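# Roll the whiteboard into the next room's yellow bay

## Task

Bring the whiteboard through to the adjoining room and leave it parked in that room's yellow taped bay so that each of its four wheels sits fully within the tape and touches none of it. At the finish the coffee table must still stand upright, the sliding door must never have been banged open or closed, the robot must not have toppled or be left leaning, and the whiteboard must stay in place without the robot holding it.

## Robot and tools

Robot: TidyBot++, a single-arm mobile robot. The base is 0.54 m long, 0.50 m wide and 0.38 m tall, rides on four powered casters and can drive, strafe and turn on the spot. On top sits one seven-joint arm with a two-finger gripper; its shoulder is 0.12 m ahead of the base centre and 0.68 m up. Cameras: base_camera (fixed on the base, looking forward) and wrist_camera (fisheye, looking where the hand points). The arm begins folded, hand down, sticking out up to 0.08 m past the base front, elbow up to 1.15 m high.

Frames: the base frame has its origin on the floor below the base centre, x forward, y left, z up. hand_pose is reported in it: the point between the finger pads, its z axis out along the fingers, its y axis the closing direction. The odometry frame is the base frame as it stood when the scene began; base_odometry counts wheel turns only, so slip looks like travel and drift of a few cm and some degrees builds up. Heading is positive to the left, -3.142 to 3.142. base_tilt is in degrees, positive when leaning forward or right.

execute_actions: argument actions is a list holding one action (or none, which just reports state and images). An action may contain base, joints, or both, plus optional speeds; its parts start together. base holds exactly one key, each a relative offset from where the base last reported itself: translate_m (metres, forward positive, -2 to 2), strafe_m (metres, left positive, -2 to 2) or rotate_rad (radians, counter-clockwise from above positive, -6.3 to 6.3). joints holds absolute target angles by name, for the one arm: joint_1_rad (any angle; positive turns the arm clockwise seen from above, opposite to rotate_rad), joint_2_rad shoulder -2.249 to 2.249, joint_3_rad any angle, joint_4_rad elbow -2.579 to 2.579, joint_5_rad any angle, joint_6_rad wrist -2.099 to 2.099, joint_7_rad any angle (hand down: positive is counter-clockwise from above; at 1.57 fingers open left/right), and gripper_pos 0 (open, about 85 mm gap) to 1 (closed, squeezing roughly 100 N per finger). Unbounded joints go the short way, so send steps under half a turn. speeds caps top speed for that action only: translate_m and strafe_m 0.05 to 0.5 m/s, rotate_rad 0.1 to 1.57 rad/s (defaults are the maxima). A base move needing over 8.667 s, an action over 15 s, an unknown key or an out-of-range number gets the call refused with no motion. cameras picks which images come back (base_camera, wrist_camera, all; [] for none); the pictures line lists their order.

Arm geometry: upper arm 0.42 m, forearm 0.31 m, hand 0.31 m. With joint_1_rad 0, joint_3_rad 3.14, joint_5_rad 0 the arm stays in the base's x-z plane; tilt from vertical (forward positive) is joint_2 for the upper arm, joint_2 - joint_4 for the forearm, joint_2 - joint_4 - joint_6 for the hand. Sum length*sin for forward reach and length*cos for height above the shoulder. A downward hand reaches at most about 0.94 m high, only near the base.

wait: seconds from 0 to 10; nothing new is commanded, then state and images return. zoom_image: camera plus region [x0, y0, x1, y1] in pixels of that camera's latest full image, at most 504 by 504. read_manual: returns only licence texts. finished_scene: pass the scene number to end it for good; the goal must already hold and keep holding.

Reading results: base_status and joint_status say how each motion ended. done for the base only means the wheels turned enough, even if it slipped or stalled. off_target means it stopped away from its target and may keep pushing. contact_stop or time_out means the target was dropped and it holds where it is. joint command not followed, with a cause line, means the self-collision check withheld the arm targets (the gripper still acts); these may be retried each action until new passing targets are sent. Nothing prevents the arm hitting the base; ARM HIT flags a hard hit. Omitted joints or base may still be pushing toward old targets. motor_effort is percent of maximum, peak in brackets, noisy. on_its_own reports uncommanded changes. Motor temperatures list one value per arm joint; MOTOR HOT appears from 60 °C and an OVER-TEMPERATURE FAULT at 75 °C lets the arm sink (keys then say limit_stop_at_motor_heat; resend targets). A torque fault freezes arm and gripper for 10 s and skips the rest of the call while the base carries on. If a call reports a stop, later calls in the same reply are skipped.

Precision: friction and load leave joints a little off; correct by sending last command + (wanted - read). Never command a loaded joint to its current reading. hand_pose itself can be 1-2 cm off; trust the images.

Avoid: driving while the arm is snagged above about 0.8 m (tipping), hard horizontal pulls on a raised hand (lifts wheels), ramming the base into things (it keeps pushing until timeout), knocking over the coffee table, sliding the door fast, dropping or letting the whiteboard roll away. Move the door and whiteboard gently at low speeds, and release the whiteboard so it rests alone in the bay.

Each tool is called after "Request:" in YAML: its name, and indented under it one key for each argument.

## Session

Request:
execute_actions:
  actions:
    - {"joints":{"joint_6_rad":0.2}}

Scene clock: 1.40 s.
Motor temperatures (°C, as the motors report them): [31 34 31 29 38 38 39]
base_odometry: x=+0.000 y=+0.000 heading=+0.000 (m, m, rad; odometry frame)
base_tilt: forward=-0.2 right=+0.3 (deg)
base_status: not commanded
joint_positions: joint_1_rad=-0.010 joint_2_rad=-0.346 joint_3_rad=+3.152 joint_4_rad=-2.519 joint_5_rad=+0.034 joint_6_rad=+0.182 joint_7_rad=+1.551 gripper_pos=+0.000
joint_status: all done
motor_effort: joint_1_rad=+0(0) joint_2_rad=-6(6) joint_3_rad=+0(1) joint_4_rad=+17(16) joint_5_rad=+1(1) joint_6_rad=+8(7) joint_7_rad=-1(0) (%)
hand_pose: x=+0.5197 y=+0.0031 z=+0.7726 quat_wxyz=(+0.000, +0.839, +0.007, +0.544) (m; base frame)
pictures: base_camera, wrist_camera
Images, in order (width x height): base_camera 644x364, wrist_camera 644x476.

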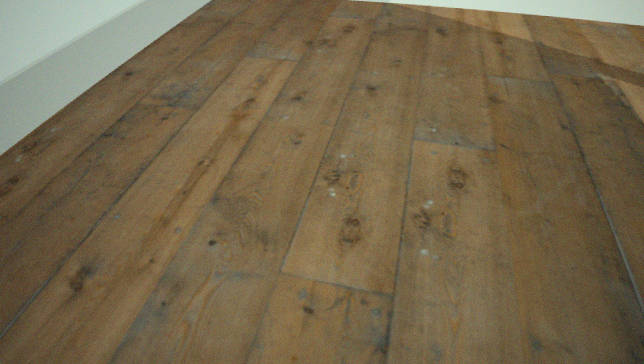

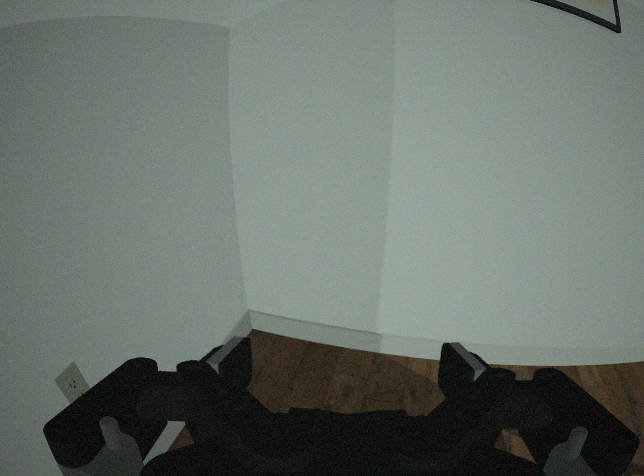

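Request:
execute_actions:
  actions:
    - {"base":{"rotate_rad":-1.57}}
  cameras: ["wrist_camera"]

Request:
execute_actions:
  actions:
    - {"base":{"rotate_rad":-1.57}}
  cameras: ["wrist_camera"]

Request:
execute_actions:
  actions:
    - {"base":{"rotate_rad":-1.57}}
  cameras: ["wrist_camera"]

Scene clock: 20.83 s.
Motor temperatures (°C, as the motors report them): [31 33 31 29 38 38 39]
base_odometry: x=+0.000 y=+0.000 heading=-1.570 (m, m, rad; odometry frame)
base_tilt: forward=-0.2 right=+0.4 (deg)
base_status: done
joint_positions: joint_1_rad=-0.010 joint_2_rad=-0.346 joint_3_rad=+3.153 joint_4_rad=-2.519 joint_5_rad=+0.034 joint_6_rad=+0.182 joint_7_rad=+1.551 gripper_pos=+0.000
joint_status: not commanded
motor_effort: joint_1_rad=+0(2) joint_2_rad=-6(7) joint_3_rad=-1(0) joint_4_rad=+17(17) joint_5_rad=+0(0) joint_6_rad=+7(8) joint_7_rad=+0(0) (%)
hand_pose: x=+0.5198 y=+0.0026 z=+0.7726 quat_wxyz=(+0.000, +0.839, +0.006, +0.544) (m; base frame)
pictures: wrist_camera
Images, in order (width x height): wrist_camera 644x476.

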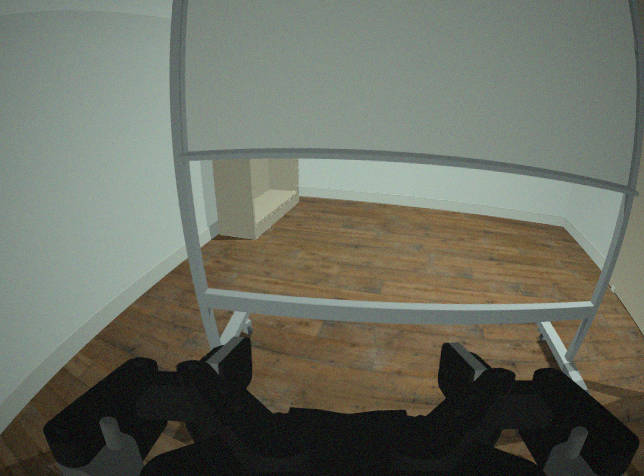

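Scene clock: 23.13 s.
Motor temperatures (°C, as the motors report them): [31 33 31 29 38 38 39]
base_odometry: x=+0.000 y=+0.000 heading=-3.140 (m, m, rad; odometry frame)
base_tilt: forward=-0.2 right=+0.3 (deg)
base_status: done
joint_positions: joint_1_rad=-0.010 joint_2_rad=-0.346 joint_3_rad=+3.154 joint_4_rad=-2.519 joint_5_rad=+0.034 joint_6_rad=+0.182 joint_7_rad=+1.551 gripper_pos=+0.000
joint_status: not commanded
motor_effort: joint_1_rad=+0(0) joint_2_rad=-6(7) joint_3_rad=+0(0) joint_4_rad=+16(17) joint_5_rad=+0(1) joint_6_rad=+8(8) joint_7_rad=-1(0) (%)
hand_pose: x=+0.5198 y=+0.0024 z=+0.7727 quat_wxyz=(+0.000, +0.839, +0.006, +0.544) (m; base frame)
pictures: wrist_camera
Images, in order (width x height): wrist_camera 644x476.

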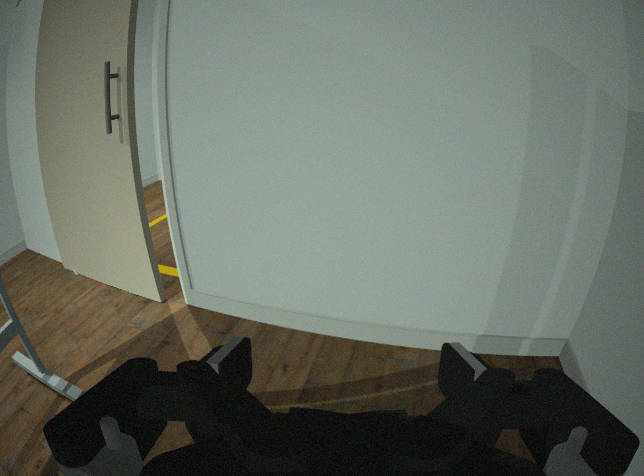

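Scene clock: 25.43 s.
Motor temperatures (°C, as the motors report them): [31 33 31 29 38 38 39]
base_odometry: x=+0.000 y=+0.000 heading=+1.573 (m, m, rad; odometry frame)
base_tilt: forward=-0.2 right=+0.4 (deg)
base_status: done
joint_positions: joint_1_rad=-0.010 joint_2_rad=-0.346 joint_3_rad=+3.154 joint_4_rad=-2.519 joint_5_rad=+0.034 joint_6_rad=+0.182 joint_7_rad=+1.551 gripper_pos=+0.000
joint_status: not commanded
motor_effort: joint_1_rad=+0(0) joint_2_rad=-6(7) joint_3_rad=-1(1) joint_4_rad=+16(16) joint_5_rad=+0(0) joint_6_rad=+8(8) joint_7_rad=-1(1) (%)
hand_pose: x=+0.5198 y=+0.0023 z=+0.7727 quat_wxyz=(+0.000, +0.839, +0.006, +0.544) (m; base frame)
pictures: wrist_camera
Images, in order (width x height): wrist_camera 644x476.

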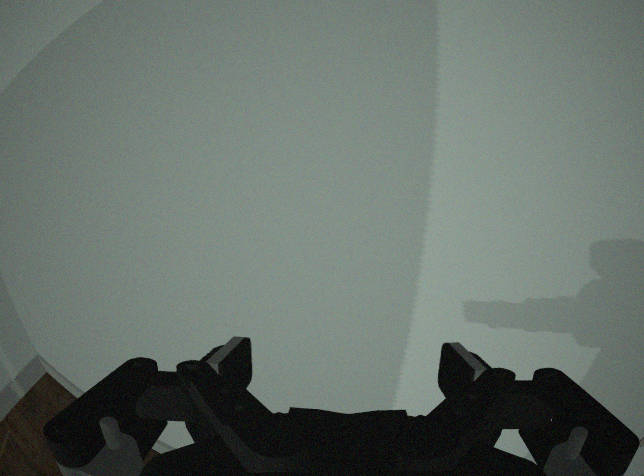

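Request:
execute_actions:
  actions:
    - {"base":{"rotate_rad":2.94}}
  cameras: []

Request:
execute_actions:
  actions:
    - {"base":{"strafe_m":-0.9},"joints":{"joint_1_rad":0.7,"joint_2_rad":-0.2,"joint_4_rad":-2.07,"joint_6_rad":0.33}}

Scene clock: 45.23 s.
Motor temperatures (°C, as the motors report them): [31 33 31 29 38 38 39]
base_odometry: x=+0.000 y=+0.000 heading=-1.770 (m, m, rad; odometry frame)
base_tilt: forward=-0.2 right=+0.3 (deg)
base_status: done
joint_positions: joint_1_rad=-0.010 joint_2_rad=-0.346 joint_3_rad=+3.154 joint_4_rad=-2.519 joint_5_rad=+0.034 joint_6_rad=+0.182 joint_7_rad=+1.551 gripper_pos=+0.000
joint_status: not commanded
motor_effort: joint_1_rad=+0(1) joint_2_rad=-6(7) joint_3_rad=-1(0) joint_4_rad=+16(16) joint_5_rad=+0(0) joint_6_rad=+7(7) joint_7_rad=-1(1) (%)
hand_pose: x=+0.5198 y=+0.0022 z=+0.7727 quat_wxyz=(+0.000, +0.839, +0.006, +0.544) (m; base frame)
pictures: none
No camera images: the call's "cameras" was empty. Leave "cameras" out to get every camera's image.

Scene clock: 48.40 s.
Motor temperatures (°C, as the motors report them): [31 33 31 29 38 38 39]
base_odometry: x=-0.883 y=+0.177 heading=-1.769 (m, m, rad; odometry frame)
base_tilt: forward=-0.2 right=+0.4 (deg)
base_status: done
joint_positions: joint_1_rad=+0.691 joint_2_rad=-0.211 joint_3_rad=+3.154 joint_4_rad=-2.084 joint_5_rad=+0.034 joint_6_rad=+0.291 joint_7_rad=+1.551 gripper_pos=+0.000
joint_status: all done
motor_effort: joint_1_rad=+0(1) joint_2_rad=-13(14) joint_3_rad=+0(1) joint_4_rad=+19(19) joint_5_rad=+0(0) joint_6_rad=+8(8) joint_7_rad=-1(0) (%)
hand_pose: x=+0.5205 y=-0.3356 z=+0.9964 quat_wxyz=(+0.242, +0.670, -0.238, +0.660) (m; base frame)
pictures: base_camera, wrist_camera
Images, in order (width x height): base_camera 644x364, wrist_camera 644x476.

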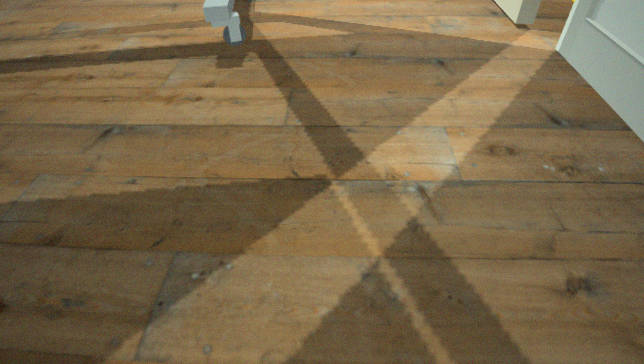

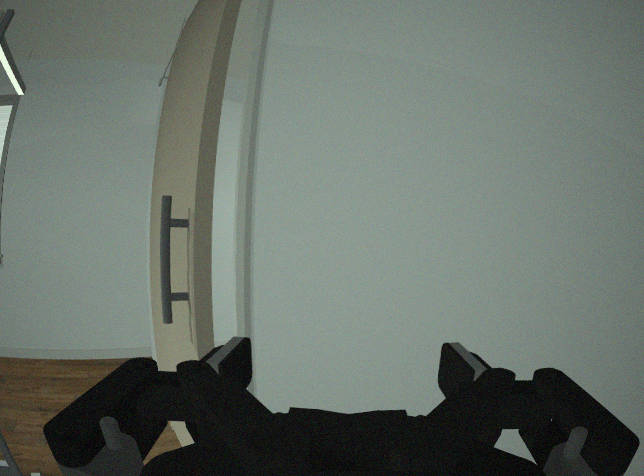

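Request:
execute_actions:
  actions:
    - {"base":{"strafe_m":-0.08},"joints":{"joint_1_rad":0.58}}
  cameras: []

Request:
execute_actions:
  actions:
    - {"base":{"translate_m":0.45},"speeds":{"translate_m":0.25}}

Scene clock: 59.77 s.
Motor temperatures (°C, as the motors report them): [31 33 31 29 38 38 39]
base_odometry: x=-0.961 y=+0.193 heading=-1.769 (m, m, rad; odometry frame)
base_tilt: forward=-0.2 right=+0.4 (deg)
base_status: done
joint_positions: joint_1_rad=+0.591 joint_2_rad=-0.207 joint_3_rad=+3.154 joint_4_rad=-2.083 joint_5_rad=+0.034 joint_6_rad=+0.291 joint_7_rad=+1.551 gripper_pos=+0.000
joint_status: all done
motor_effort: joint_1_rad=+0(0) joint_2_rad=-14(16) joint_3_rad=-1(1) joint_4_rad=+19(19) joint_5_rad=+0(0) joint_6_rad=+8(8) joint_7_rad=+0(0) (%)
hand_pose: x=+0.5531 y=-0.2947 z=+0.9945 quat_wxyz=(+0.209, +0.682, -0.205, +0.670) (m; base frame)
pictures: none
No camera images: the call's "cameras" was empty. Leave "cameras" out to get every camera's image.

Scene clock: 62.43 s.
Motor temperatures (°C, as the motors report them): [31 33 31 29 38 39 39]
base_odometry: x=-1.050 y=-0.249 heading=-1.769 (m, m, rad; odometry frame)
base_tilt: forward=-0.2 right=+0.4 (deg)
base_status: done
joint_positions: joint_1_rad=+0.591 joint_2_rad=-0.205 joint_3_rad=+3.154 joint_4_rad=-2.083 joint_5_rad=+0.034 joint_6_rad=+0.292 joint_7_rad=+1.551 gripper_pos=+0.000
joint_status: not commanded
motor_effort: joint_1_rad=+0(1) joint_2_rad=-13(16) joint_3_rad=-1(2) joint_4_rad=+19(19) joint_5_rad=+0(0) joint_6_rad=+9(9) joint_7_rad=+0(0) (%)
hand_pose: x=+0.5538 y=-0.2948 z=+0.9941 quat_wxyz=(+0.208, +0.682, -0.205, +0.670) (m; base frame)
pictures: base_camera, wrist_camera
Images, in order (width x height): base_camera 644x364, wrist_camera 644x476.

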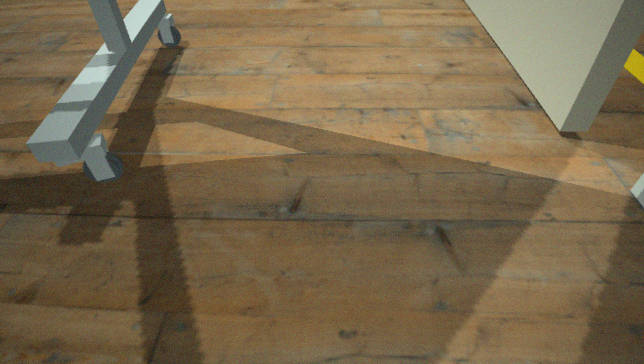

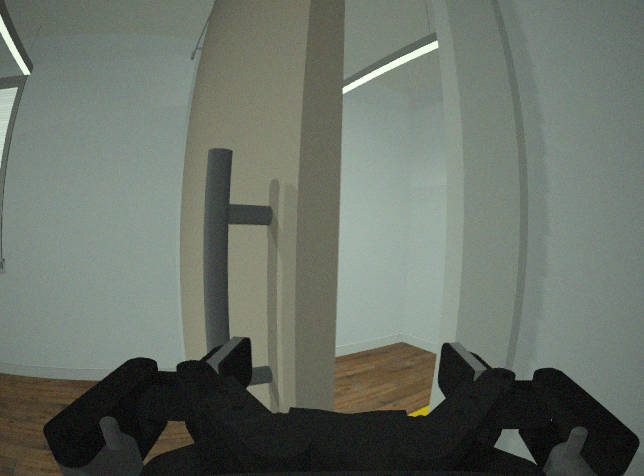

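Request:
execute_actions:
  actions:
    - {"base":{"translate_m":0.35},"speeds":{"translate_m":0.08}}

Scene clock: 72.33 s.
Motor temperatures (°C, as the motors report them): [31 33 31 29 38 39 39]
base_odometry: x=-1.119 y=-0.592 heading=-1.769 (m, m, rad; odometry frame)
base_tilt: forward=-0.2 right=+0.4 (deg)
base_status: done
joint_positions: joint_1_rad=+0.589 joint_2_rad=-0.212 joint_3_rad=+3.157 joint_4_rad=-2.085 joint_5_rad=+0.034 joint_6_rad=+0.292 joint_7_rad=+1.551 gripper_pos=+0.000
joint_status: not commanded
motor_effort: joint_1_rad=+0(6) joint_2_rad=-13(15) joint_3_rad=-1(5) joint_4_rad=+19(29) joint_5_rad=+0(2) joint_6_rad=+8(13) joint_7_rad=+0(0) (%)
hand_pose: x=+0.5513 y=-0.2946 z=+0.9965 quat_wxyz=(+0.209, +0.680, -0.205, +0.672) (m; base frame)
pictures: base_camera, wrist_camera
Images, in order (width x height): base_camera 644x364, wrist_camera 644x476.

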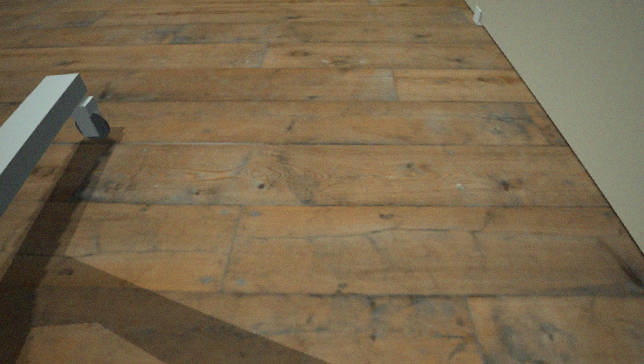

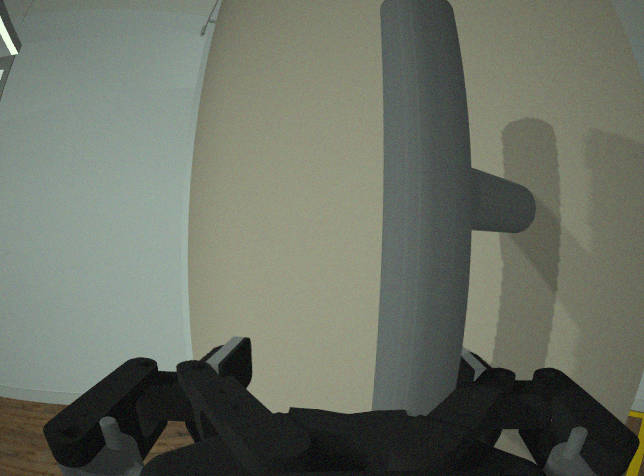

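Request:
execute_actions:
  actions:
    - {"base":{"translate_m":0.58},"speeds":{"translate_m":0.08}}

Scene clock: 86.13 s.
Motor temperatures (°C, as the motors report them): [31 33 31 29 38 39 39]
base_odometry: x=-1.233 y=-1.161 heading=-1.769 (m, m, rad; odometry frame)
base_tilt: forward=-0.2 right=+0.3 (deg)
base_status: done
joint_positions: joint_1_rad=+0.589 joint_2_rad=-0.212 joint_3_rad=+3.158 joint_4_rad=-2.084 joint_5_rad=+0.034 joint_6_rad=+0.292 joint_7_rad=+1.551 gripper_pos=+0.000
joint_status: not commanded
motor_effort: joint_1_rad=-1(6) joint_2_rad=-13(14) joint_3_rad=-1(5) joint_4_rad=+19(29) joint_5_rad=+0(2) joint_6_rad=+8(13) joint_7_rad=-1(1) (%)
hand_pose: x=+0.5512 y=-0.2946 z=+0.9975 quat_wxyz=(+0.210, +0.680, -0.205, +0.672) (m; base frame)
pictures: base_camera, wrist_camera
Images, in order (width x height): base_camera 644x364, wrist_camera 644x476.

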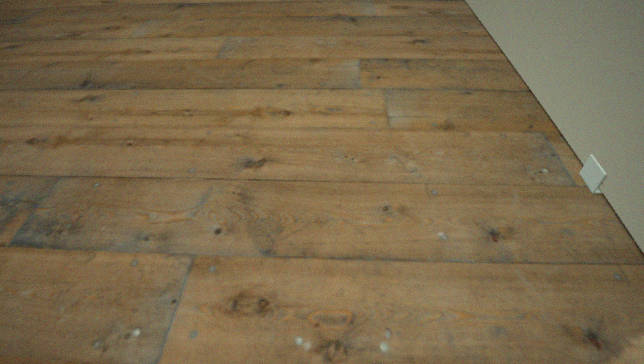

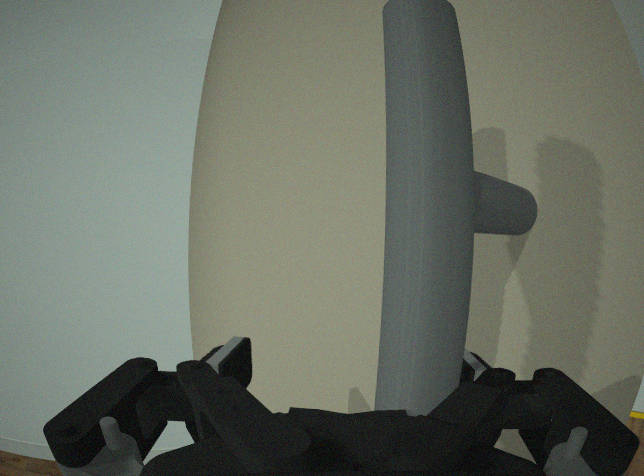

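Request:
execute_actions:
  actions:
    - {"base":{"translate_m":0.1},"speeds":{"translate_m":0.05}}
  cameras: []

Request:
execute_actions:
  actions:
    - {"base":{"translate_m":-0.2},"speeds":{"translate_m":0.2}}
  cameras: []

Request:
execute_actions:
  actions:
    - {"joints":{"joint_1_rad":-1.2,"joint_2_rad":-0.385,"joint_4_rad":-2.5,"joint_6_rad":-0.3}}

Scene clock: 100.60 s.
Motor temperatures (°C, as the motors report them): [31 33 31 29 38 39 39]
base_odometry: x=-1.253 y=-1.259 heading=-1.769 (m, m, rad; odometry frame)
base_tilt: forward=-0.2 right=+0.4 (deg)
base_status: done
joint_positions: joint_1_rad=+0.591 joint_2_rad=-0.219 joint_3_rad=+3.160 joint_4_rad=-2.088 joint_5_rad=+0.034 joint_6_rad=+0.292 joint_7_rad=+1.551 gripper_pos=+0.000
joint_status: not commanded
motor_effort: joint_1_rad=+0(7) joint_2_rad=-10(14) joint_3_rad=-1(6) joint_4_rad=+21(28) joint_5_rad=+1(2) joint_6_rad=+9(14) joint_7_rad=-1(0) (%)
hand_pose: x=+0.5474 y=-0.2955 z=+0.9982 quat_wxyz=(+0.211, +0.679, -0.207, +0.672) (m; base frame)
pictures: none
No camera images: the call's "cameras" was empty. Leave "cameras" out to get every camera's image.

Scene clock: 102.37 s.
Motor temperatures (°C, as the motors report them): [31 33 31 29 38 39 39]
base_odometry: x=-1.214 y=-1.063 heading=-1.769 (m, m, rad; odometry frame)
base_tilt: forward=-0.2 right=+0.4 (deg)
base_status: done
joint_positions: joint_1_rad=+0.590 joint_2_rad=-0.202 joint_3_rad=+3.158 joint_4_rad=-2.079 joint_5_rad=+0.034 joint_6_rad=+0.292 joint_7_rad=+1.551 gripper_pos=+0.000
joint_status: not commanded
motor_effort: joint_1_rad=+0(0) joint_2_rad=-14(16) joint_3_rad=+0(0) joint_4_rad=+19(21) joint_5_rad=+0(0) joint_6_rad=+8(9) joint_7_rad=-1(1) (%)
hand_pose: x=+0.5539 y=-0.2971 z=+0.9950 quat_wxyz=(+0.209, +0.682, -0.206, +0.670) (m; base frame)
pictures: none
No camera images: the call's "cameras" was empty. Leave "cameras" out to get every camera's image.

Scene clock: 105.33 s.
Motor temperatures (°C, as the motors report them): [31 33 31 29 38 39 39]
base_odometry: x=-1.214 y=-1.063 heading=-1.769 (m, m, rad; odometry frame)
base_tilt: forward=-0.2 right=+0.3 (deg)
base_status: not commanded
joint_positions: joint_1_rad=-1.188 joint_2_rad=-0.366 joint_3_rad=+3.156 joint_4_rad=-2.484 joint_5_rad=+0.034 joint_6_rad=-0.260 joint_7_rad=+1.551 gripper_pos=+0.000
joint_status: all done
motor_effort: joint_1_rad=+0(1) joint_2_rad=-5(13) joint_3_rad=-1(0) joint_4_rad=+16(18) joint_5_rad=+0(0) joint_6_rad=+6(9) joint_7_rad=+0(1) (%)
hand_pose: x=+0.2488 y=+0.3069 z=+0.6864 quat_wxyz=(-0.203, +0.770, +0.517, +0.312) (m; base frame)
pictures: base_camera, wrist_camera
Images, in order (width x height): base_camera 644x364, wrist_camera 644x476.

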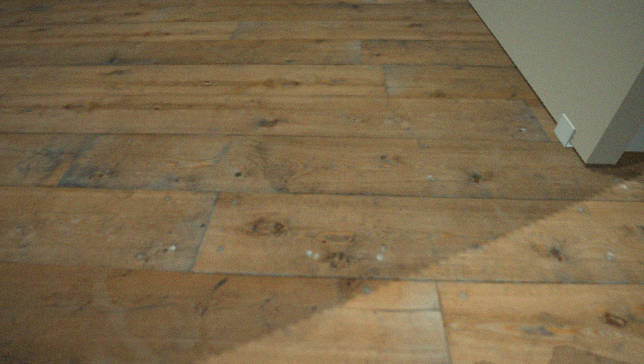

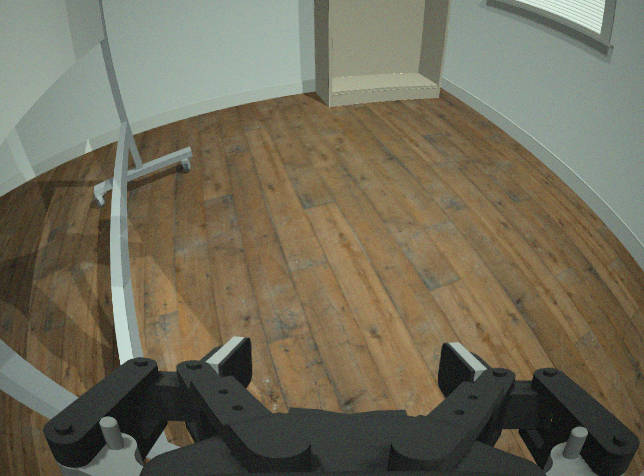

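Request:
execute_actions:
  actions:
    - {"base":{"strafe_m":-0.45},"joints":{"joint_1_rad":0,"joint_2_rad":-0.385,"joint_4_rad":-2.52,"joint_6_rad":-0.85},"speeds":{"strafe_m":0.12}}
  cameras: []

Request:
execute_actions:
  actions:
    - {"base":{"translate_m":0.04}}
  cameras: []

Request:
execute_actions:
  actions:
    - {"base":{"rotate_rad":1.57},"speeds":{"rotate_rad":0.6}}
  cameras: []

Request:
execute_actions:
  actions:
    - {"joints":{"joint_6_rad":0.2}}

Scene clock: 134.37 s.
Motor temperatures (°C, as the motors report them): [31 33 31 29 38 39 39]
base_odometry: x=-1.373 y=-1.030 heading=-1.785 (m, m, rad; odometry frame)
base_tilt: forward=-0.2 right=+0.3 (deg)
base_status: strafe_m time_out (by the wheels' count: -0.162 of -0.450)
joint_positions: joint_1_rad=-0.012 joint_2_rad=-0.373 joint_3_rad=+3.155 joint_4_rad=-2.505 joint_5_rad=+0.033 joint_6_rad=-0.812 joint_7_rad=+1.551 gripper_pos=+0.000
joint_status: all done
motor_effort: joint_1_rad=+0(1) joint_2_rad=-2(8) joint_3_rad=-1(5) joint_4_rad=+13(16) joint_5_rad=+1(4) joint_6_rad=+2(6) joint_7_rad=-1(1) (%)
hand_pose: x=+0.2930 y=-0.0058 z=+0.6011 quat_wxyz=(+0.010, +0.995, +0.000, +0.099) (m; base frame)
pictures: none
No camera images: the call's "cameras" was empty. Leave "cameras" out to get every camera's image.

not run: a stop came earlier in this reply.

not run: a stop came earlier in this reply.

not run: a stop came earlier in this reply.

Request:
execute_actions:
  actions:
    - {"base":{"strafe_m":0.06},"speeds":{"strafe_m":0.12}}
  cameras: []

Request:
execute_actions:
  actions:
    - {"base":{"translate_m":0.17},"joints":{"joint_1_rad":1.57,"joint_6_rad":-0.3}}

Scene clock: 142.77 s.
Motor temperatures (°C, as the motors report them): [31 33 31 29 38 39 39]
base_odometry: x=-1.314 y=-1.043 heading=-1.785 (m, m, rad; odometry frame)
base_tilt: forward=-0.2 right=+0.3 (deg)
base_status: done
joint_positions: joint_1_rad=-0.012 joint_2_rad=-0.373 joint_3_rad=+3.155 joint_4_rad=-2.505 joint_5_rad=+0.033 joint_6_rad=-0.812 joint_7_rad=+1.551 gripper_pos=+0.000
joint_status: not commanded
motor_effort: joint_1_rad=+0(0) joint_2_rad=-2(3) joint_3_rad=-1(0) joint_4_rad=+13(13) joint_5_rad=+0(1) joint_6_rad=+2(2) joint_7_rad=-1(1) (%)
hand_pose: x=+0.2930 y=-0.0058 z=+0.6011 quat_wxyz=(+0.010, +0.995, +0.000, +0.099) (m; base frame)
pictures: none
No camera images: the call's "cameras" was empty. Leave "cameras" out to get every camera's image.

Scene clock: 145.57 s.
Motor temperatures (°C, as the motors report them): [31 33 31 29 38 39 39]
base_odometry: x=-1.350 y=-1.209 heading=-1.784 (m, m, rad; odometry frame)
base_tilt: forward=-0.2 right=+0.3 (deg)
base_status: done
joint_positions: joint_1_rad=+1.558 joint_2_rad=-0.375 joint_3_rad=+3.155 joint_4_rad=-2.508 joint_5_rad=+0.033 joint_6_rad=-0.340 joint_7_rad=+1.551 gripper_pos=+0.000
joint_status: all done
motor_effort: joint_1_rad=+0(1) joint_2_rad=-5(5) joint_3_rad=-1(0) joint_4_rad=+15(15) joint_5_rad=+1(1) joint_6_rad=+5(5) joint_7_rad=-1(0) (%)
hand_pose: x=+0.1171 y=-0.3050 z=+0.6616 quat_wxyz=(+0.235, +0.670, -0.666, +0.229) (m; base frame)
pictures: base_camera, wrist_camera
Images, in order (width x height): base_camera 644x364, wrist_camera 644x476.

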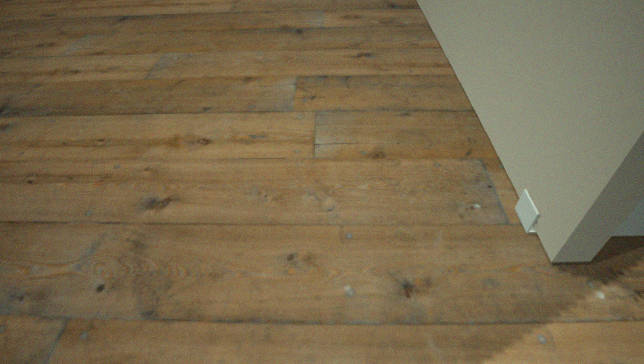

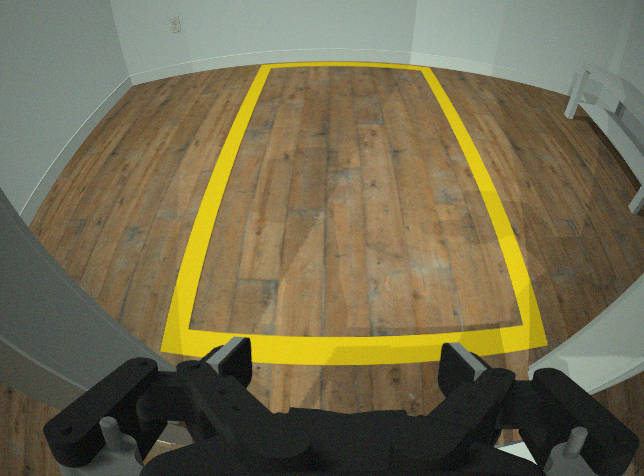

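Request:
execute_actions:
  actions:
    - {"base":{"translate_m":0.05},"joints":{"joint_1_rad":0,"joint_6_rad":-0.85}}
  cameras: []

Request:
execute_actions:
  actions:
    - {"base":{"strafe_m":-0.3},"speeds":{"strafe_m":0.15}}
  cameras: []

Request:
execute_actions:
  actions:
    - {"base":{"rotate_rad":1.58},"speeds":{"rotate_rad":0.6}}
  cameras: []

Request:
execute_actions:
  actions:
    - {"joints":{"joint_6_rad":0.1}}

Scene clock: 159.43 s.
Motor temperatures (°C, as the motors report them): [31 32 31 29 38 39 39]
base_odometry: x=-1.361 y=-1.258 heading=-1.784 (m, m, rad; odometry frame)
base_tilt: forward=-0.2 right=+0.3 (deg)
base_status: done
joint_positions: joint_1_rad=+0.013 joint_2_rad=-0.375 joint_3_rad=+3.154 joint_4_rad=-2.508 joint_5_rad=+0.033 joint_6_rad=-0.810 joint_7_rad=+1.551 gripper_pos=+0.000
joint_status: all done
motor_effort: joint_1_rad=+0(0) joint_2_rad=-2(5) joint_3_rad=+0(0) joint_4_rad=+13(16) joint_5_rad=+1(1) joint_6_rad=+2(5) joint_7_rad=+0(0) (%)
hand_pose: x=+0.2925 y=-0.0100 z=+0.6008 quat_wxyz=(+0.011, +0.995, -0.012, +0.099) (m; base frame)
pictures: none
No camera images: the call's "cameras" was empty. Leave "cameras" out to get every camera's image.

Scene clock: 162.10 s.
Motor temperatures (°C, as the motors report them): [31 32 31 29 38 39 39]
base_odometry: x=-1.654 y=-1.195 heading=-1.784 (m, m, rad; odometry frame)
base_tilt: forward=-0.2 right=+0.3 (deg)
base_status: done
joint_positions: joint_1_rad=+0.013 joint_2_rad=-0.375 joint_3_rad=+3.154 joint_4_rad=-2.508 joint_5_rad=+0.033 joint_6_rad=-0.810 joint_7_rad=+1.551 gripper_pos=+0.000
joint_status: not commanded
motor_effort: joint_1_rad=+0(0) joint_2_rad=-2(3) joint_3_rad=-1(0) joint_4_rad=+13(14) joint_5_rad=+1(1) joint_6_rad=+1(2) joint_7_rad=+0(1) (%)
hand_pose: x=+0.2925 y=-0.0100 z=+0.6008 quat_wxyz=(+0.011, +0.995, -0.012, +0.099) (m; base frame)
pictures: none
No camera images: the call's "cameras" was empty. Leave "cameras" out to get every camera's image.

Scene clock: 165.40 s.
Motor temperatures (°C, as the motors report them): [31 32 31 29 38 39 39]
base_odometry: x=-1.654 y=-1.195 heading=-0.205 (m, m, rad; odometry frame)
base_tilt: forward=-0.2 right=+0.3 (deg)
base_status: done
joint_positions: joint_1_rad=+0.012 joint_2_rad=-0.375 joint_3_rad=+3.154 joint_4_rad=-2.508 joint_5_rad=+0.033 joint_6_rad=-0.810 joint_7_rad=+1.551 gripper_pos=+0.000
joint_status: not commanded
motor_effort: joint_1_rad=+0(0) joint_2_rad=-2(3) joint_3_rad=-1(0) joint_4_rad=+13(13) joint_5_rad=+1(1) joint_6_rad=+2(2) joint_7_rad=-1(1) (%)
hand_pose: x=+0.2924 y=-0.0100 z=+0.6008 quat_wxyz=(+0.011, +0.995, -0.012, +0.099) (m; base frame)
pictures: none
No camera images: the call's "cameras" was empty. Leave "cameras" out to get every camera's image.

Scene clock: 166.67 s.
Motor temperatures (°C, as the motors report them): [31 32 31 29 38 39 39]
base_odometry: x=-1.654 y=-1.195 heading=-0.205 (m, m, rad; odometry frame)
base_tilt: forward=-0.2 right=+0.3 (deg)
base_status: not commanded
joint_positions: joint_1_rad=+0.012 joint_2_rad=-0.375 joint_3_rad=+3.154 joint_4_rad=-2.514 joint_5_rad=+0.033 joint_6_rad=+0.083 joint_7_rad=+1.551 gripper_pos=+0.000
joint_status: all done
motor_effort: joint_1_rad=+0(1) joint_2_rad=-6(6) joint_3_rad=-1(1) joint_4_rad=+16(17) joint_5_rad=+0(0) joint_6_rad=+8(7) joint_7_rad=-1(1) (%)
hand_pose: x=+0.5052 y=-0.0075 z=+0.7589 quat_wxyz=(+0.007, +0.856, -0.005, +0.516) (m; base frame)
pictures: base_camera, wrist_camera
Images, in order (width x height): base_camera 644x364, wrist_camera 644x476.

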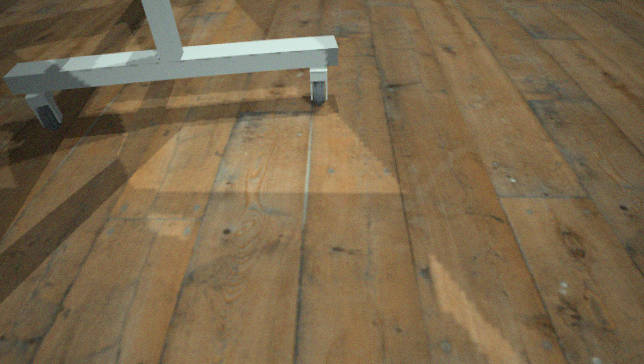

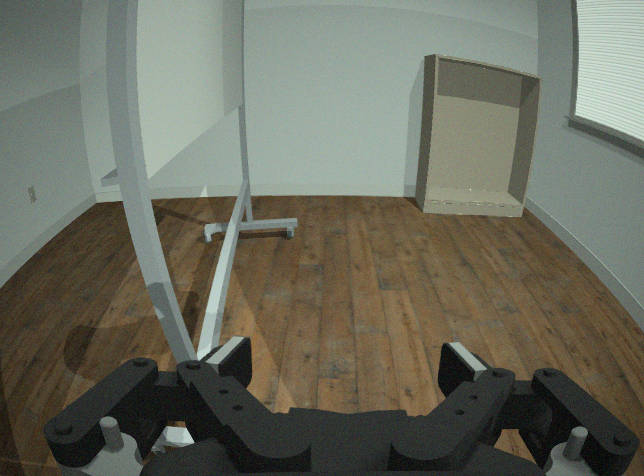

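Request:
execute_actions:
  actions:
    - {"base":{"translate_m":-0.05},"joints":{"joint_1_rad":-0.39,"joint_2_rad":-0.2,"joint_4_rad":-2.07,"joint_6_rad":0.33}}

Scene clock: 184.47 s.
Motor temperatures (°C, as the motors report them): [31 32 31 29 38 39 39]
base_odometry: x=-1.703 y=-1.185 heading=-0.204 (m, m, rad; odometry frame)
base_tilt: forward=-0.2 right=+0.3 (deg)
base_status: done
joint_positions: joint_1_rad=-0.379 joint_2_rad=-0.217 joint_3_rad=+3.154 joint_4_rad=-2.083 joint_5_rad=+0.033 joint_6_rad=+0.292 joint_7_rad=+1.551 gripper_pos=+0.000
joint_status: all done
motor_effort: joint_1_rad=+0(1) joint_2_rad=-13(13) joint_3_rad=-1(0) joint_4_rad=+18(19) joint_5_rad=+0(0) joint_6_rad=+8(9) joint_7_rad=+0(1) (%)
hand_pose: x=+0.6048 y=+0.1903 z=+0.9999 quat_wxyz=(-0.129, +0.695, +0.136, +0.694) (m; base frame)
pictures: base_camera, wrist_camera
Images, in order (width x height): base_camera 644x364, wrist_camera 644x476.

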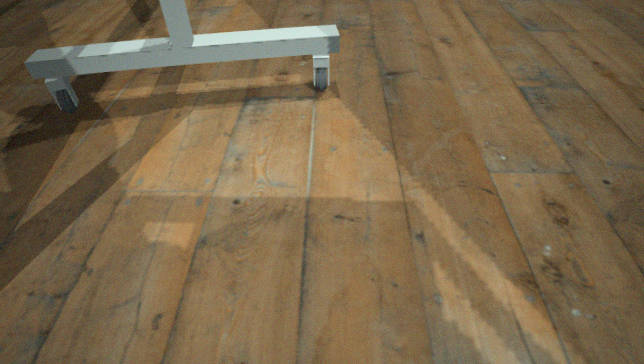

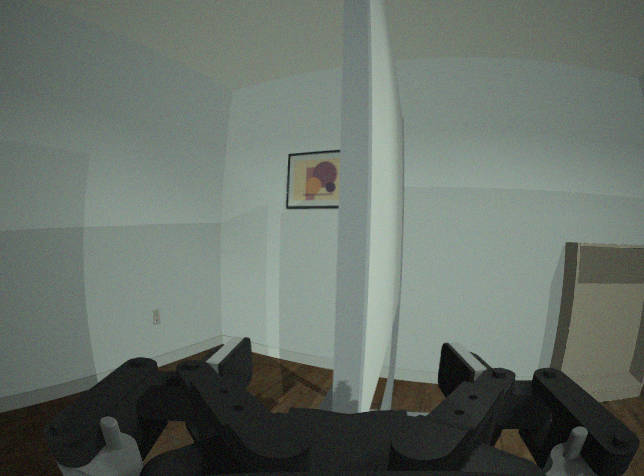

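Request:
execute_actions:
  actions:
    - {"base":{"translate_m":0.13},"joints":{"joint_1_rad":-0.47},"speeds":{"translate_m":0.1}}

Scene clock: 196.33 s.
Motor temperatures (°C, as the motors report them): [31 32 31 29 38 39 39]
base_odometry: x=-1.576 y=-1.211 heading=-0.203 (m, m, rad; odometry frame)
base_tilt: forward=-0.2 right=+0.3 (deg)
base_status: done
joint_positions: joint_1_rad=-0.462 joint_2_rad=-0.208 joint_3_rad=+3.153 joint_4_rad=-2.083 joint_5_rad=+0.033 joint_6_rad=+0.292 joint_7_rad=+1.551 gripper_pos=+0.000
joint_status: all done
motor_effort: joint_1_rad=+0(0) joint_2_rad=-14(15) joint_3_rad=-1(0) joint_4_rad=+18(19) joint_5_rad=+0(0) joint_6_rad=+8(9) joint_7_rad=-1(0) (%)
hand_pose: x=+0.5895 y=+0.2320 z=+0.9954 quat_wxyz=(-0.157, +0.692, +0.166, +0.685) (m; base frame)
pictures: base_camera, wrist_camera
Images, in order (width x height): base_camera 644x364, wrist_camera 644x476.

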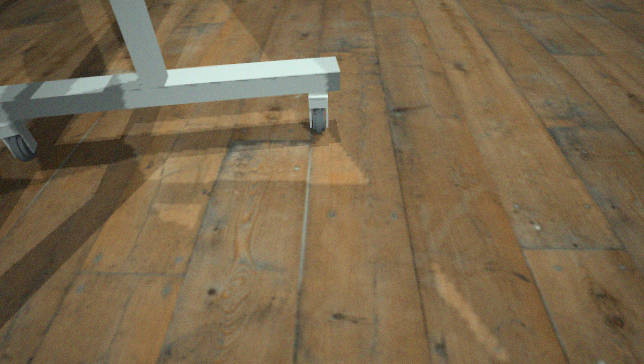

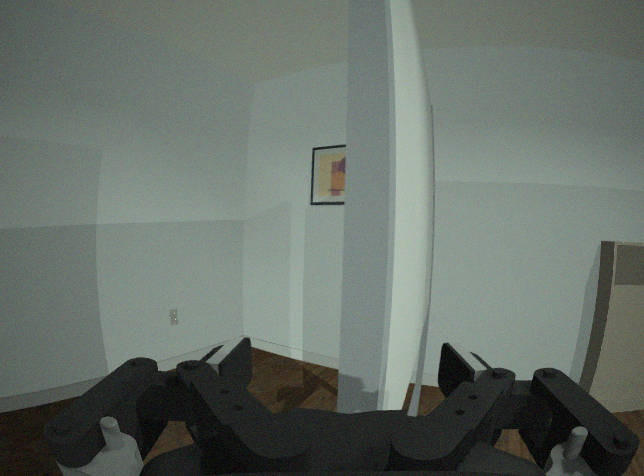

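Request:
execute_actions:
  actions:
    - {"base":{"strafe_m":0.065},"speeds":{"strafe_m":0.1}}
  cameras: []

Request:
execute_actions:
  actions:
    - {"base":{"translate_m":0.1},"speeds":{"translate_m":0.1}}

Scene clock: 204.20 s.
Motor temperatures (°C, as the motors report them): [31 32 31 29 38 39 39]
base_odometry: x=-1.563 y=-1.147 heading=-0.203 (m, m, rad; odometry frame)
base_tilt: forward=-0.2 right=+0.3 (deg)
base_status: done
joint_positions: joint_1_rad=-0.463 joint_2_rad=-0.208 joint_3_rad=+3.153 joint_4_rad=-2.083 joint_5_rad=+0.033 joint_6_rad=+0.292 joint_7_rad=+1.551 gripper_pos=+0.000
joint_status: not commanded
motor_effort: joint_1_rad=+0(2) joint_2_rad=-13(15) joint_3_rad=-1(1) joint_4_rad=+19(19) joint_5_rad=+1(0) joint_6_rad=+9(8) joint_7_rad=-1(0) (%)
hand_pose: x=+0.5893 y=+0.2323 z=+0.9954 quat_wxyz=(-0.157, +0.692, +0.166, +0.685) (m; base frame)
pictures: none
No camera images: the call's "cameras" was empty. Leave "cameras" out to get every camera's image.

Scene clock: 205.77 s.
Motor temperatures (°C, as the motors report them): [31 32 31 29 38 39 39]
base_odometry: x=-1.464 y=-1.167 heading=-0.203 (m, m, rad; odometry frame)
base_tilt: forward=-0.2 right=+0.3 (deg)
base_status: done
joint_positions: joint_1_rad=-0.473 joint_2_rad=-0.211 joint_3_rad=+3.145 joint_4_rad=-2.081 joint_5_rad=+0.033 joint_6_rad=+0.293 joint_7_rad=+1.551 gripper_pos=+0.000
joint_status: not commanded
motor_effort: joint_1_rad=+1(3) joint_2_rad=-12(14) joint_3_rad=+0(3) joint_4_rad=+19(25) joint_5_rad=+0(0) joint_6_rad=+9(11) joint_7_rad=+0(0) (%)
hand_pose: x=+0.5841 y=+0.2405 z=+0.9984 quat_wxyz=(-0.163, +0.688, +0.172, +0.685) (m; base frame)
pictures: base_camera, wrist_camera
Images, in order (width x height): base_camera 644x364, wrist_camera 644x476.

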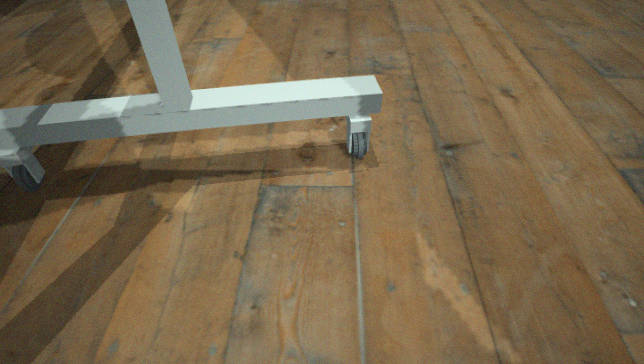

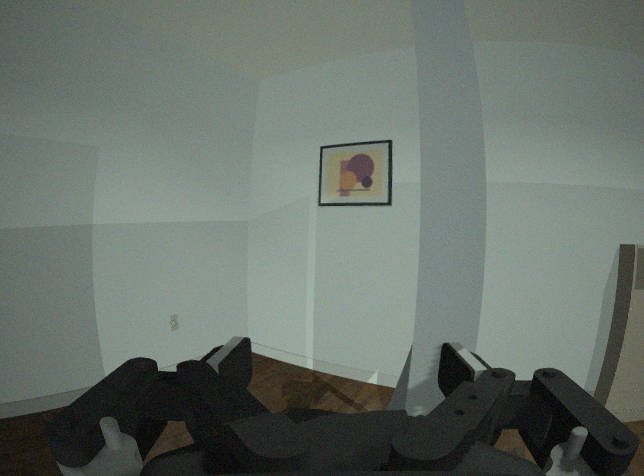

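Request:
execute_actions:
  actions:
    - {"base":{"translate_m":-0.05},"speeds":{"translate_m":0.1}}
  cameras: []

Request:
execute_actions:
  actions:
    - {"base":{"strafe_m":-0.04},"speeds":{"strafe_m":0.1}}
  cameras: ["wrist_camera"]

Request:
execute_actions:
  actions:
    - {"base":{"translate_m":0.06},"speeds":{"translate_m":0.1}}
  cameras: ["wrist_camera"]

Scene clock: 218.33 s.
Motor temperatures (°C, as the motors report them): [31 32 31 29 38 39 39]
base_odometry: x=-1.514 y=-1.157 heading=-0.203 (m, m, rad; odometry frame)
base_tilt: forward=-0.2 right=+0.3 (deg)
base_status: done
joint_positions: joint_1_rad=-0.473 joint_2_rad=-0.204 joint_3_rad=+3.148 joint_4_rad=-2.081 joint_5_rad=+0.033 joint_6_rad=+0.293 joint_7_rad=+1.551 gripper_pos=+0.000
joint_status: not commanded
motor_effort: joint_1_rad=+0(1) joint_2_rad=-13(16) joint_3_rad=-1(0) joint_4_rad=+18(19) joint_5_rad=+0(0) joint_6_rad=+8(9) joint_7_rad=+0(1) (%)
hand_pose: x=+0.5868 y=+0.2403 z=+0.9950 quat_wxyz=(-0.162, +0.691, +0.172, +0.683) (m; base frame)
pictures: none
No camera images: the call's "cameras" was empty. Leave "cameras" out to get every camera's image.

Scene clock: 219.30 s.
Motor temperatures (°C, as the motors report them): [31 32 31 29 38 39 39]
base_odometry: x=-1.522 y=-1.197 heading=-0.203 (m, m, rad; odometry frame)
base_tilt: forward=-0.2 right=+0.4 (deg)
base_status: done
joint_positions: joint_1_rad=-0.473 joint_2_rad=-0.204 joint_3_rad=+3.149 joint_4_rad=-2.081 joint_5_rad=+0.033 joint_6_rad=+0.293 joint_7_rad=+1.551 gripper_pos=+0.000
joint_status: not commanded
motor_effort: joint_1_rad=+0(2) joint_2_rad=-14(15) joint_3_rad=+0(1) joint_4_rad=+19(19) joint_5_rad=+0(0) joint_6_rad=+9(8) joint_7_rad=+0(0) (%)
hand_pose: x=+0.5872 y=+0.2395 z=+0.9950 quat_wxyz=(-0.162, +0.691, +0.171, +0.683) (m; base frame)
pictures: wrist_camera
Images, in order (width x height): wrist_camera 644x476.

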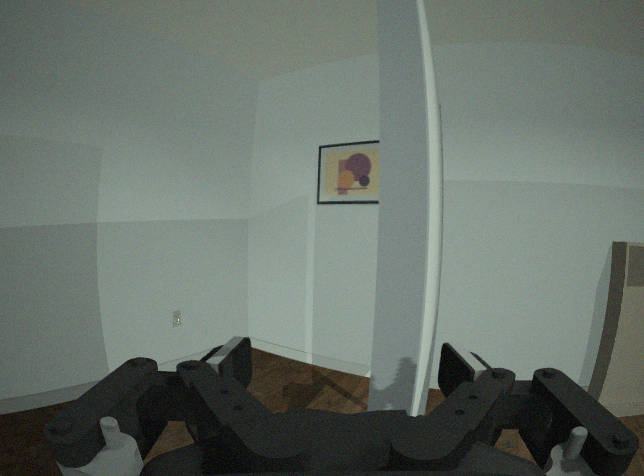

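Scene clock: 220.47 s.
Motor temperatures (°C, as the motors report them): [31 32 31 29 38 39 39]
base_odometry: x=-1.463 y=-1.209 heading=-0.203 (m, m, rad; odometry frame)
base_tilt: forward=-0.2 right=+0.3 (deg)
base_status: done
joint_positions: joint_1_rad=-0.473 joint_2_rad=-0.203 joint_3_rad=+3.149 joint_4_rad=-2.080 joint_5_rad=+0.033 joint_6_rad=+0.293 joint_7_rad=+1.551 gripper_pos=+0.000
joint_status: not commanded
motor_effort: joint_1_rad=+0(0) joint_2_rad=-13(16) joint_3_rad=-1(0) joint_4_rad=+19(19) joint_5_rad=+0(0) joint_6_rad=+8(8) joint_7_rad=+0(1) (%)
hand_pose: x=+0.5876 y=+0.2397 z=+0.9945 quat_wxyz=(-0.162, +0.691, +0.171, +0.683) (m; base frame)
pictures: wrist_camera
Images, in order (width x height): wrist_camera 644x476.

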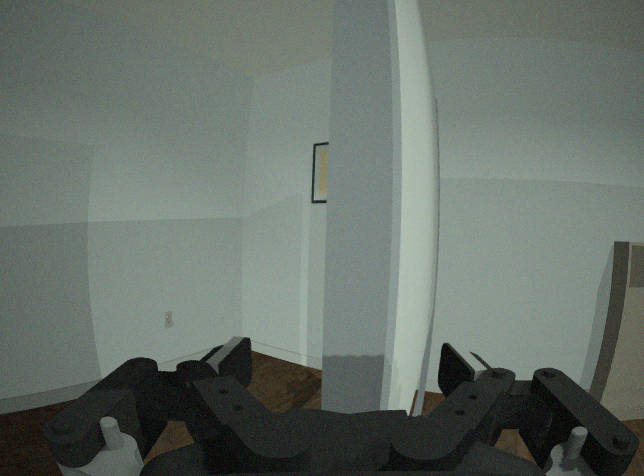

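Request:
execute_actions:
  actions:
    - {"base":{"translate_m":0.07},"speeds":{"translate_m":0.1}}
  cameras: []

Request:
execute_actions:
  actions:
    - {"joints":{"gripper_pos":1.0}}

Scene clock: 240.17 s.
Motor temperatures (°C, as the motors report them): [31 32 31 29 38 39 39]
base_odometry: x=-1.394 y=-1.223 heading=-0.203 (m, m, rad; odometry frame)
base_tilt: forward=-0.2 right=+0.3 (deg)
base_status: done
joint_positions: joint_1_rad=-0.476 joint_2_rad=-0.203 joint_3_rad=+3.146 joint_4_rad=-2.080 joint_5_rad=+0.033 joint_6_rad=+0.294 joint_7_rad=+1.551 gripper_pos=+0.000
joint_status: not commanded
motor_effort: joint_1_rad=+1(4) joint_2_rad=-13(15) joint_3_rad=+0(3) joint_4_rad=+19(20) joint_5_rad=+0(1) joint_6_rad=+9(9) joint_7_rad=+0(1) (%)
hand_pose: x=+0.5859 y=+0.2429 z=+0.9947 quat_wxyz=(-0.164, +0.690, +0.174, +0.683) (m; base frame)
pictures: none
No camera images: the call's "cameras" was empty. Leave "cameras" out to get every camera's image.

Scene clock: 241.30 s.
Motor temperatures (°C, as the motors report them): [31 32 31 29 38 39 39]
base_odometry: x=-1.394 y=-1.223 heading=-0.203 (m, m, rad; odometry frame)
base_tilt: forward=-0.2 right=+0.3 (deg)
base_status: not commanded
joint_positions: joint_1_rad=-0.427 joint_2_rad=-0.202 joint_3_rad=+3.193 joint_4_rad=-2.079 joint_5_rad=+0.029 joint_6_rad=+0.294 joint_7_rad=+1.553 gripper_pos=+0.634
joint_status: gripper_pos off_target (ended at +0.634, target +1.000)
motor_effort: joint_1_rad=-9(10) joint_2_rad=-14(15) joint_3_rad=-8(9) joint_4_rad=+20(24) joint_5_rad=-1(7) joint_6_rad=+9(12) joint_7_rad=-5(7) (%)
hand_pose: x=+0.6092 y=+0.1945 z=+0.9953 quat_wxyz=(-0.134, +0.698, +0.136, +0.690) (m; base frame)
pictures: base_camera, wrist_camera
Images, in order (width x height): base_camera 644x364, wrist_camera 644x476.

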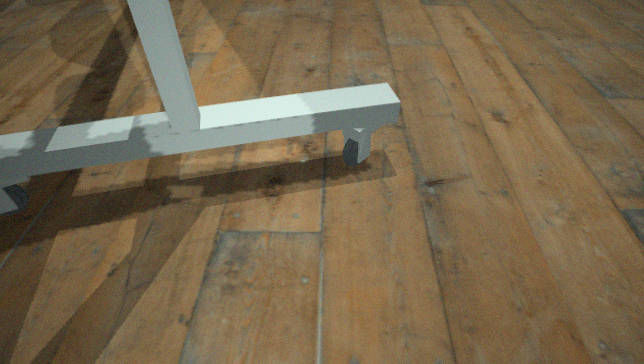

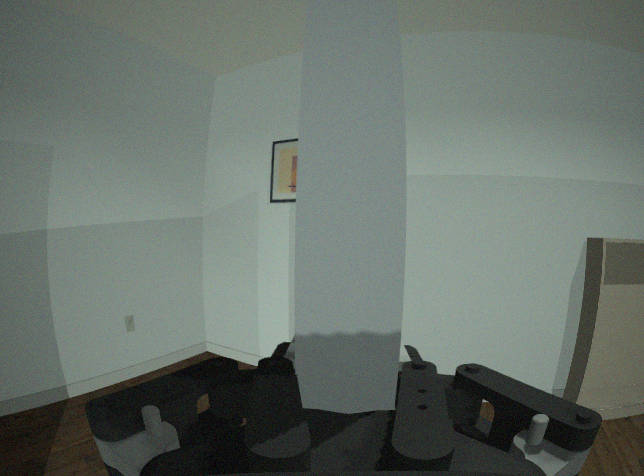

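Request:
execute_actions:
  actions:
    - {"joints":{"joint_1_rad":-0.2,"joint_3_rad":3.14}}
  cameras: []

Request:
execute_actions:
  actions:
    - {"joints":{"joint_1_rad":0.0}}
  cameras: []

Request:
wait:
  seconds: 2

Scene clock: 263.30 s.
Motor temperatures (°C, as the motors report them): [31 32 31 30 38 39 39]
base_odometry: x=-1.394 y=-1.223 heading=-0.203 (m, m, rad; odometry frame)
base_tilt: forward=-0.2 right=+0.4 (deg)
base_status: not commanded
joint_positions: joint_1_rad=-0.240 joint_2_rad=-0.202 joint_3_rad=+3.112 joint_4_rad=-2.079 joint_5_rad=+0.027 joint_6_rad=+0.294 joint_7_rad=+1.546 gripper_pos=+0.658
joint_status: joint_1_rad off_target (ended at -0.240, target -0.200); the others done
motor_effort: joint_1_rad=+5(8) joint_2_rad=-15(15) joint_3_rad=+5(8) joint_4_rad=+20(21) joint_5_rad=-1(6) joint_6_rad=+9(10) joint_7_rad=+0(7) (%)
hand_pose: x=+0.6248 y=+0.1454 z=+0.9956 quat_wxyz=(-0.095, +0.704, +0.101, +0.697) (m; base frame)
pictures: none
No camera images: the call's "cameras" was empty. Leave "cameras" out to get every camera's image.

Scene clock: 265.23 s.
Motor temperatures (°C, as the motors report them): [31 32 31 30 38 39 39]
base_odometry: x=-1.394 y=-1.223 heading=-0.203 (m, m, rad; odometry frame)
base_tilt: forward=-0.2 right=+0.3 (deg)
base_status: not commanded
joint_positions: joint_1_rad=-0.104 joint_2_rad=-0.202 joint_3_rad=+3.053 joint_4_rad=-2.078 joint_5_rad=+0.027 joint_6_rad=+0.296 joint_7_rad=+1.541 gripper_pos=+0.660
joint_status: joint_1_rad off_target (ended at -0.104, target +0.000)
motor_effort: joint_1_rad=+17(19) joint_2_rad=-13(15) joint_3_rad=+14(16) joint_4_rad=+20(21) joint_5_rad=+0(3) joint_6_rad=+8(9) joint_7_rad=+6(6) (%)
hand_pose: x=+0.6336 y=+0.1091 z=+0.9957 quat_wxyz=(-0.065, +0.707, +0.075, +0.700) (m; base frame)
pictures: none
No camera images: the call's "cameras" was empty. Leave "cameras" out to get every camera's image.

Scene clock: 267.23 s.
Motor temperatures (°C, as the motors report them): [31 32 31 30 38 39 39]
base_odometry: x=-1.394 y=-1.223 heading=-0.203 (m, m, rad; odometry frame)
base_tilt: forward=-0.2 right=+0.3 (deg)
base_status: not commanded
joint_positions: joint_1_rad=-0.104 joint_2_rad=-0.202 joint_3_rad=+3.053 joint_4_rad=-2.078 joint_5_rad=+0.027 joint_6_rad=+0.296 joint_7_rad=+1.541 gripper_pos=+0.660
joint_status: joint_1_rad off_target (ended at -0.104, target +0.000)
motor_effort: joint_1_rad=+17(19) joint_2_rad=-13(15) joint_3_rad=+14(16) joint_4_rad=+20(21) joint_5_rad=+0(3) joint_6_rad=+8(9) joint_7_rad=+6(6) (%)
hand_pose: x=+0.6336 y=+0.1091 z=+0.9957 quat_wxyz=(-0.065, +0.707, +0.075, +0.700) (m; base frame)
wait: 2.00 s; at rest by 0.27 s
pictures: base_camera, wrist_camera
Images, in order (width x height): base_camera 644x364, wrist_camera 644x476.

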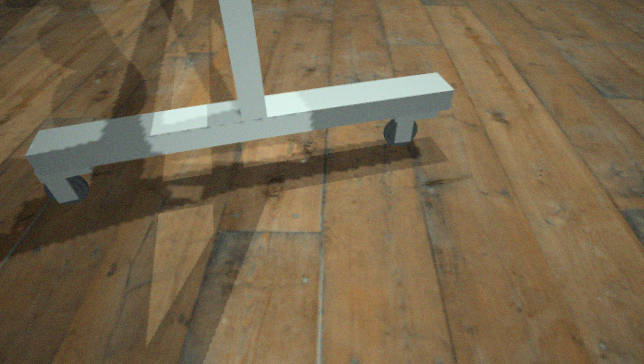

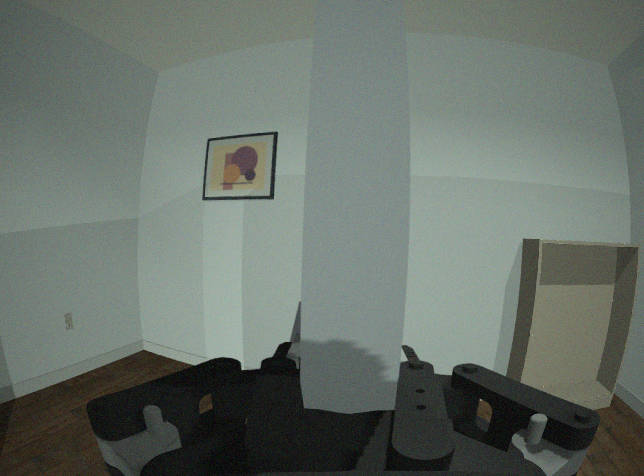

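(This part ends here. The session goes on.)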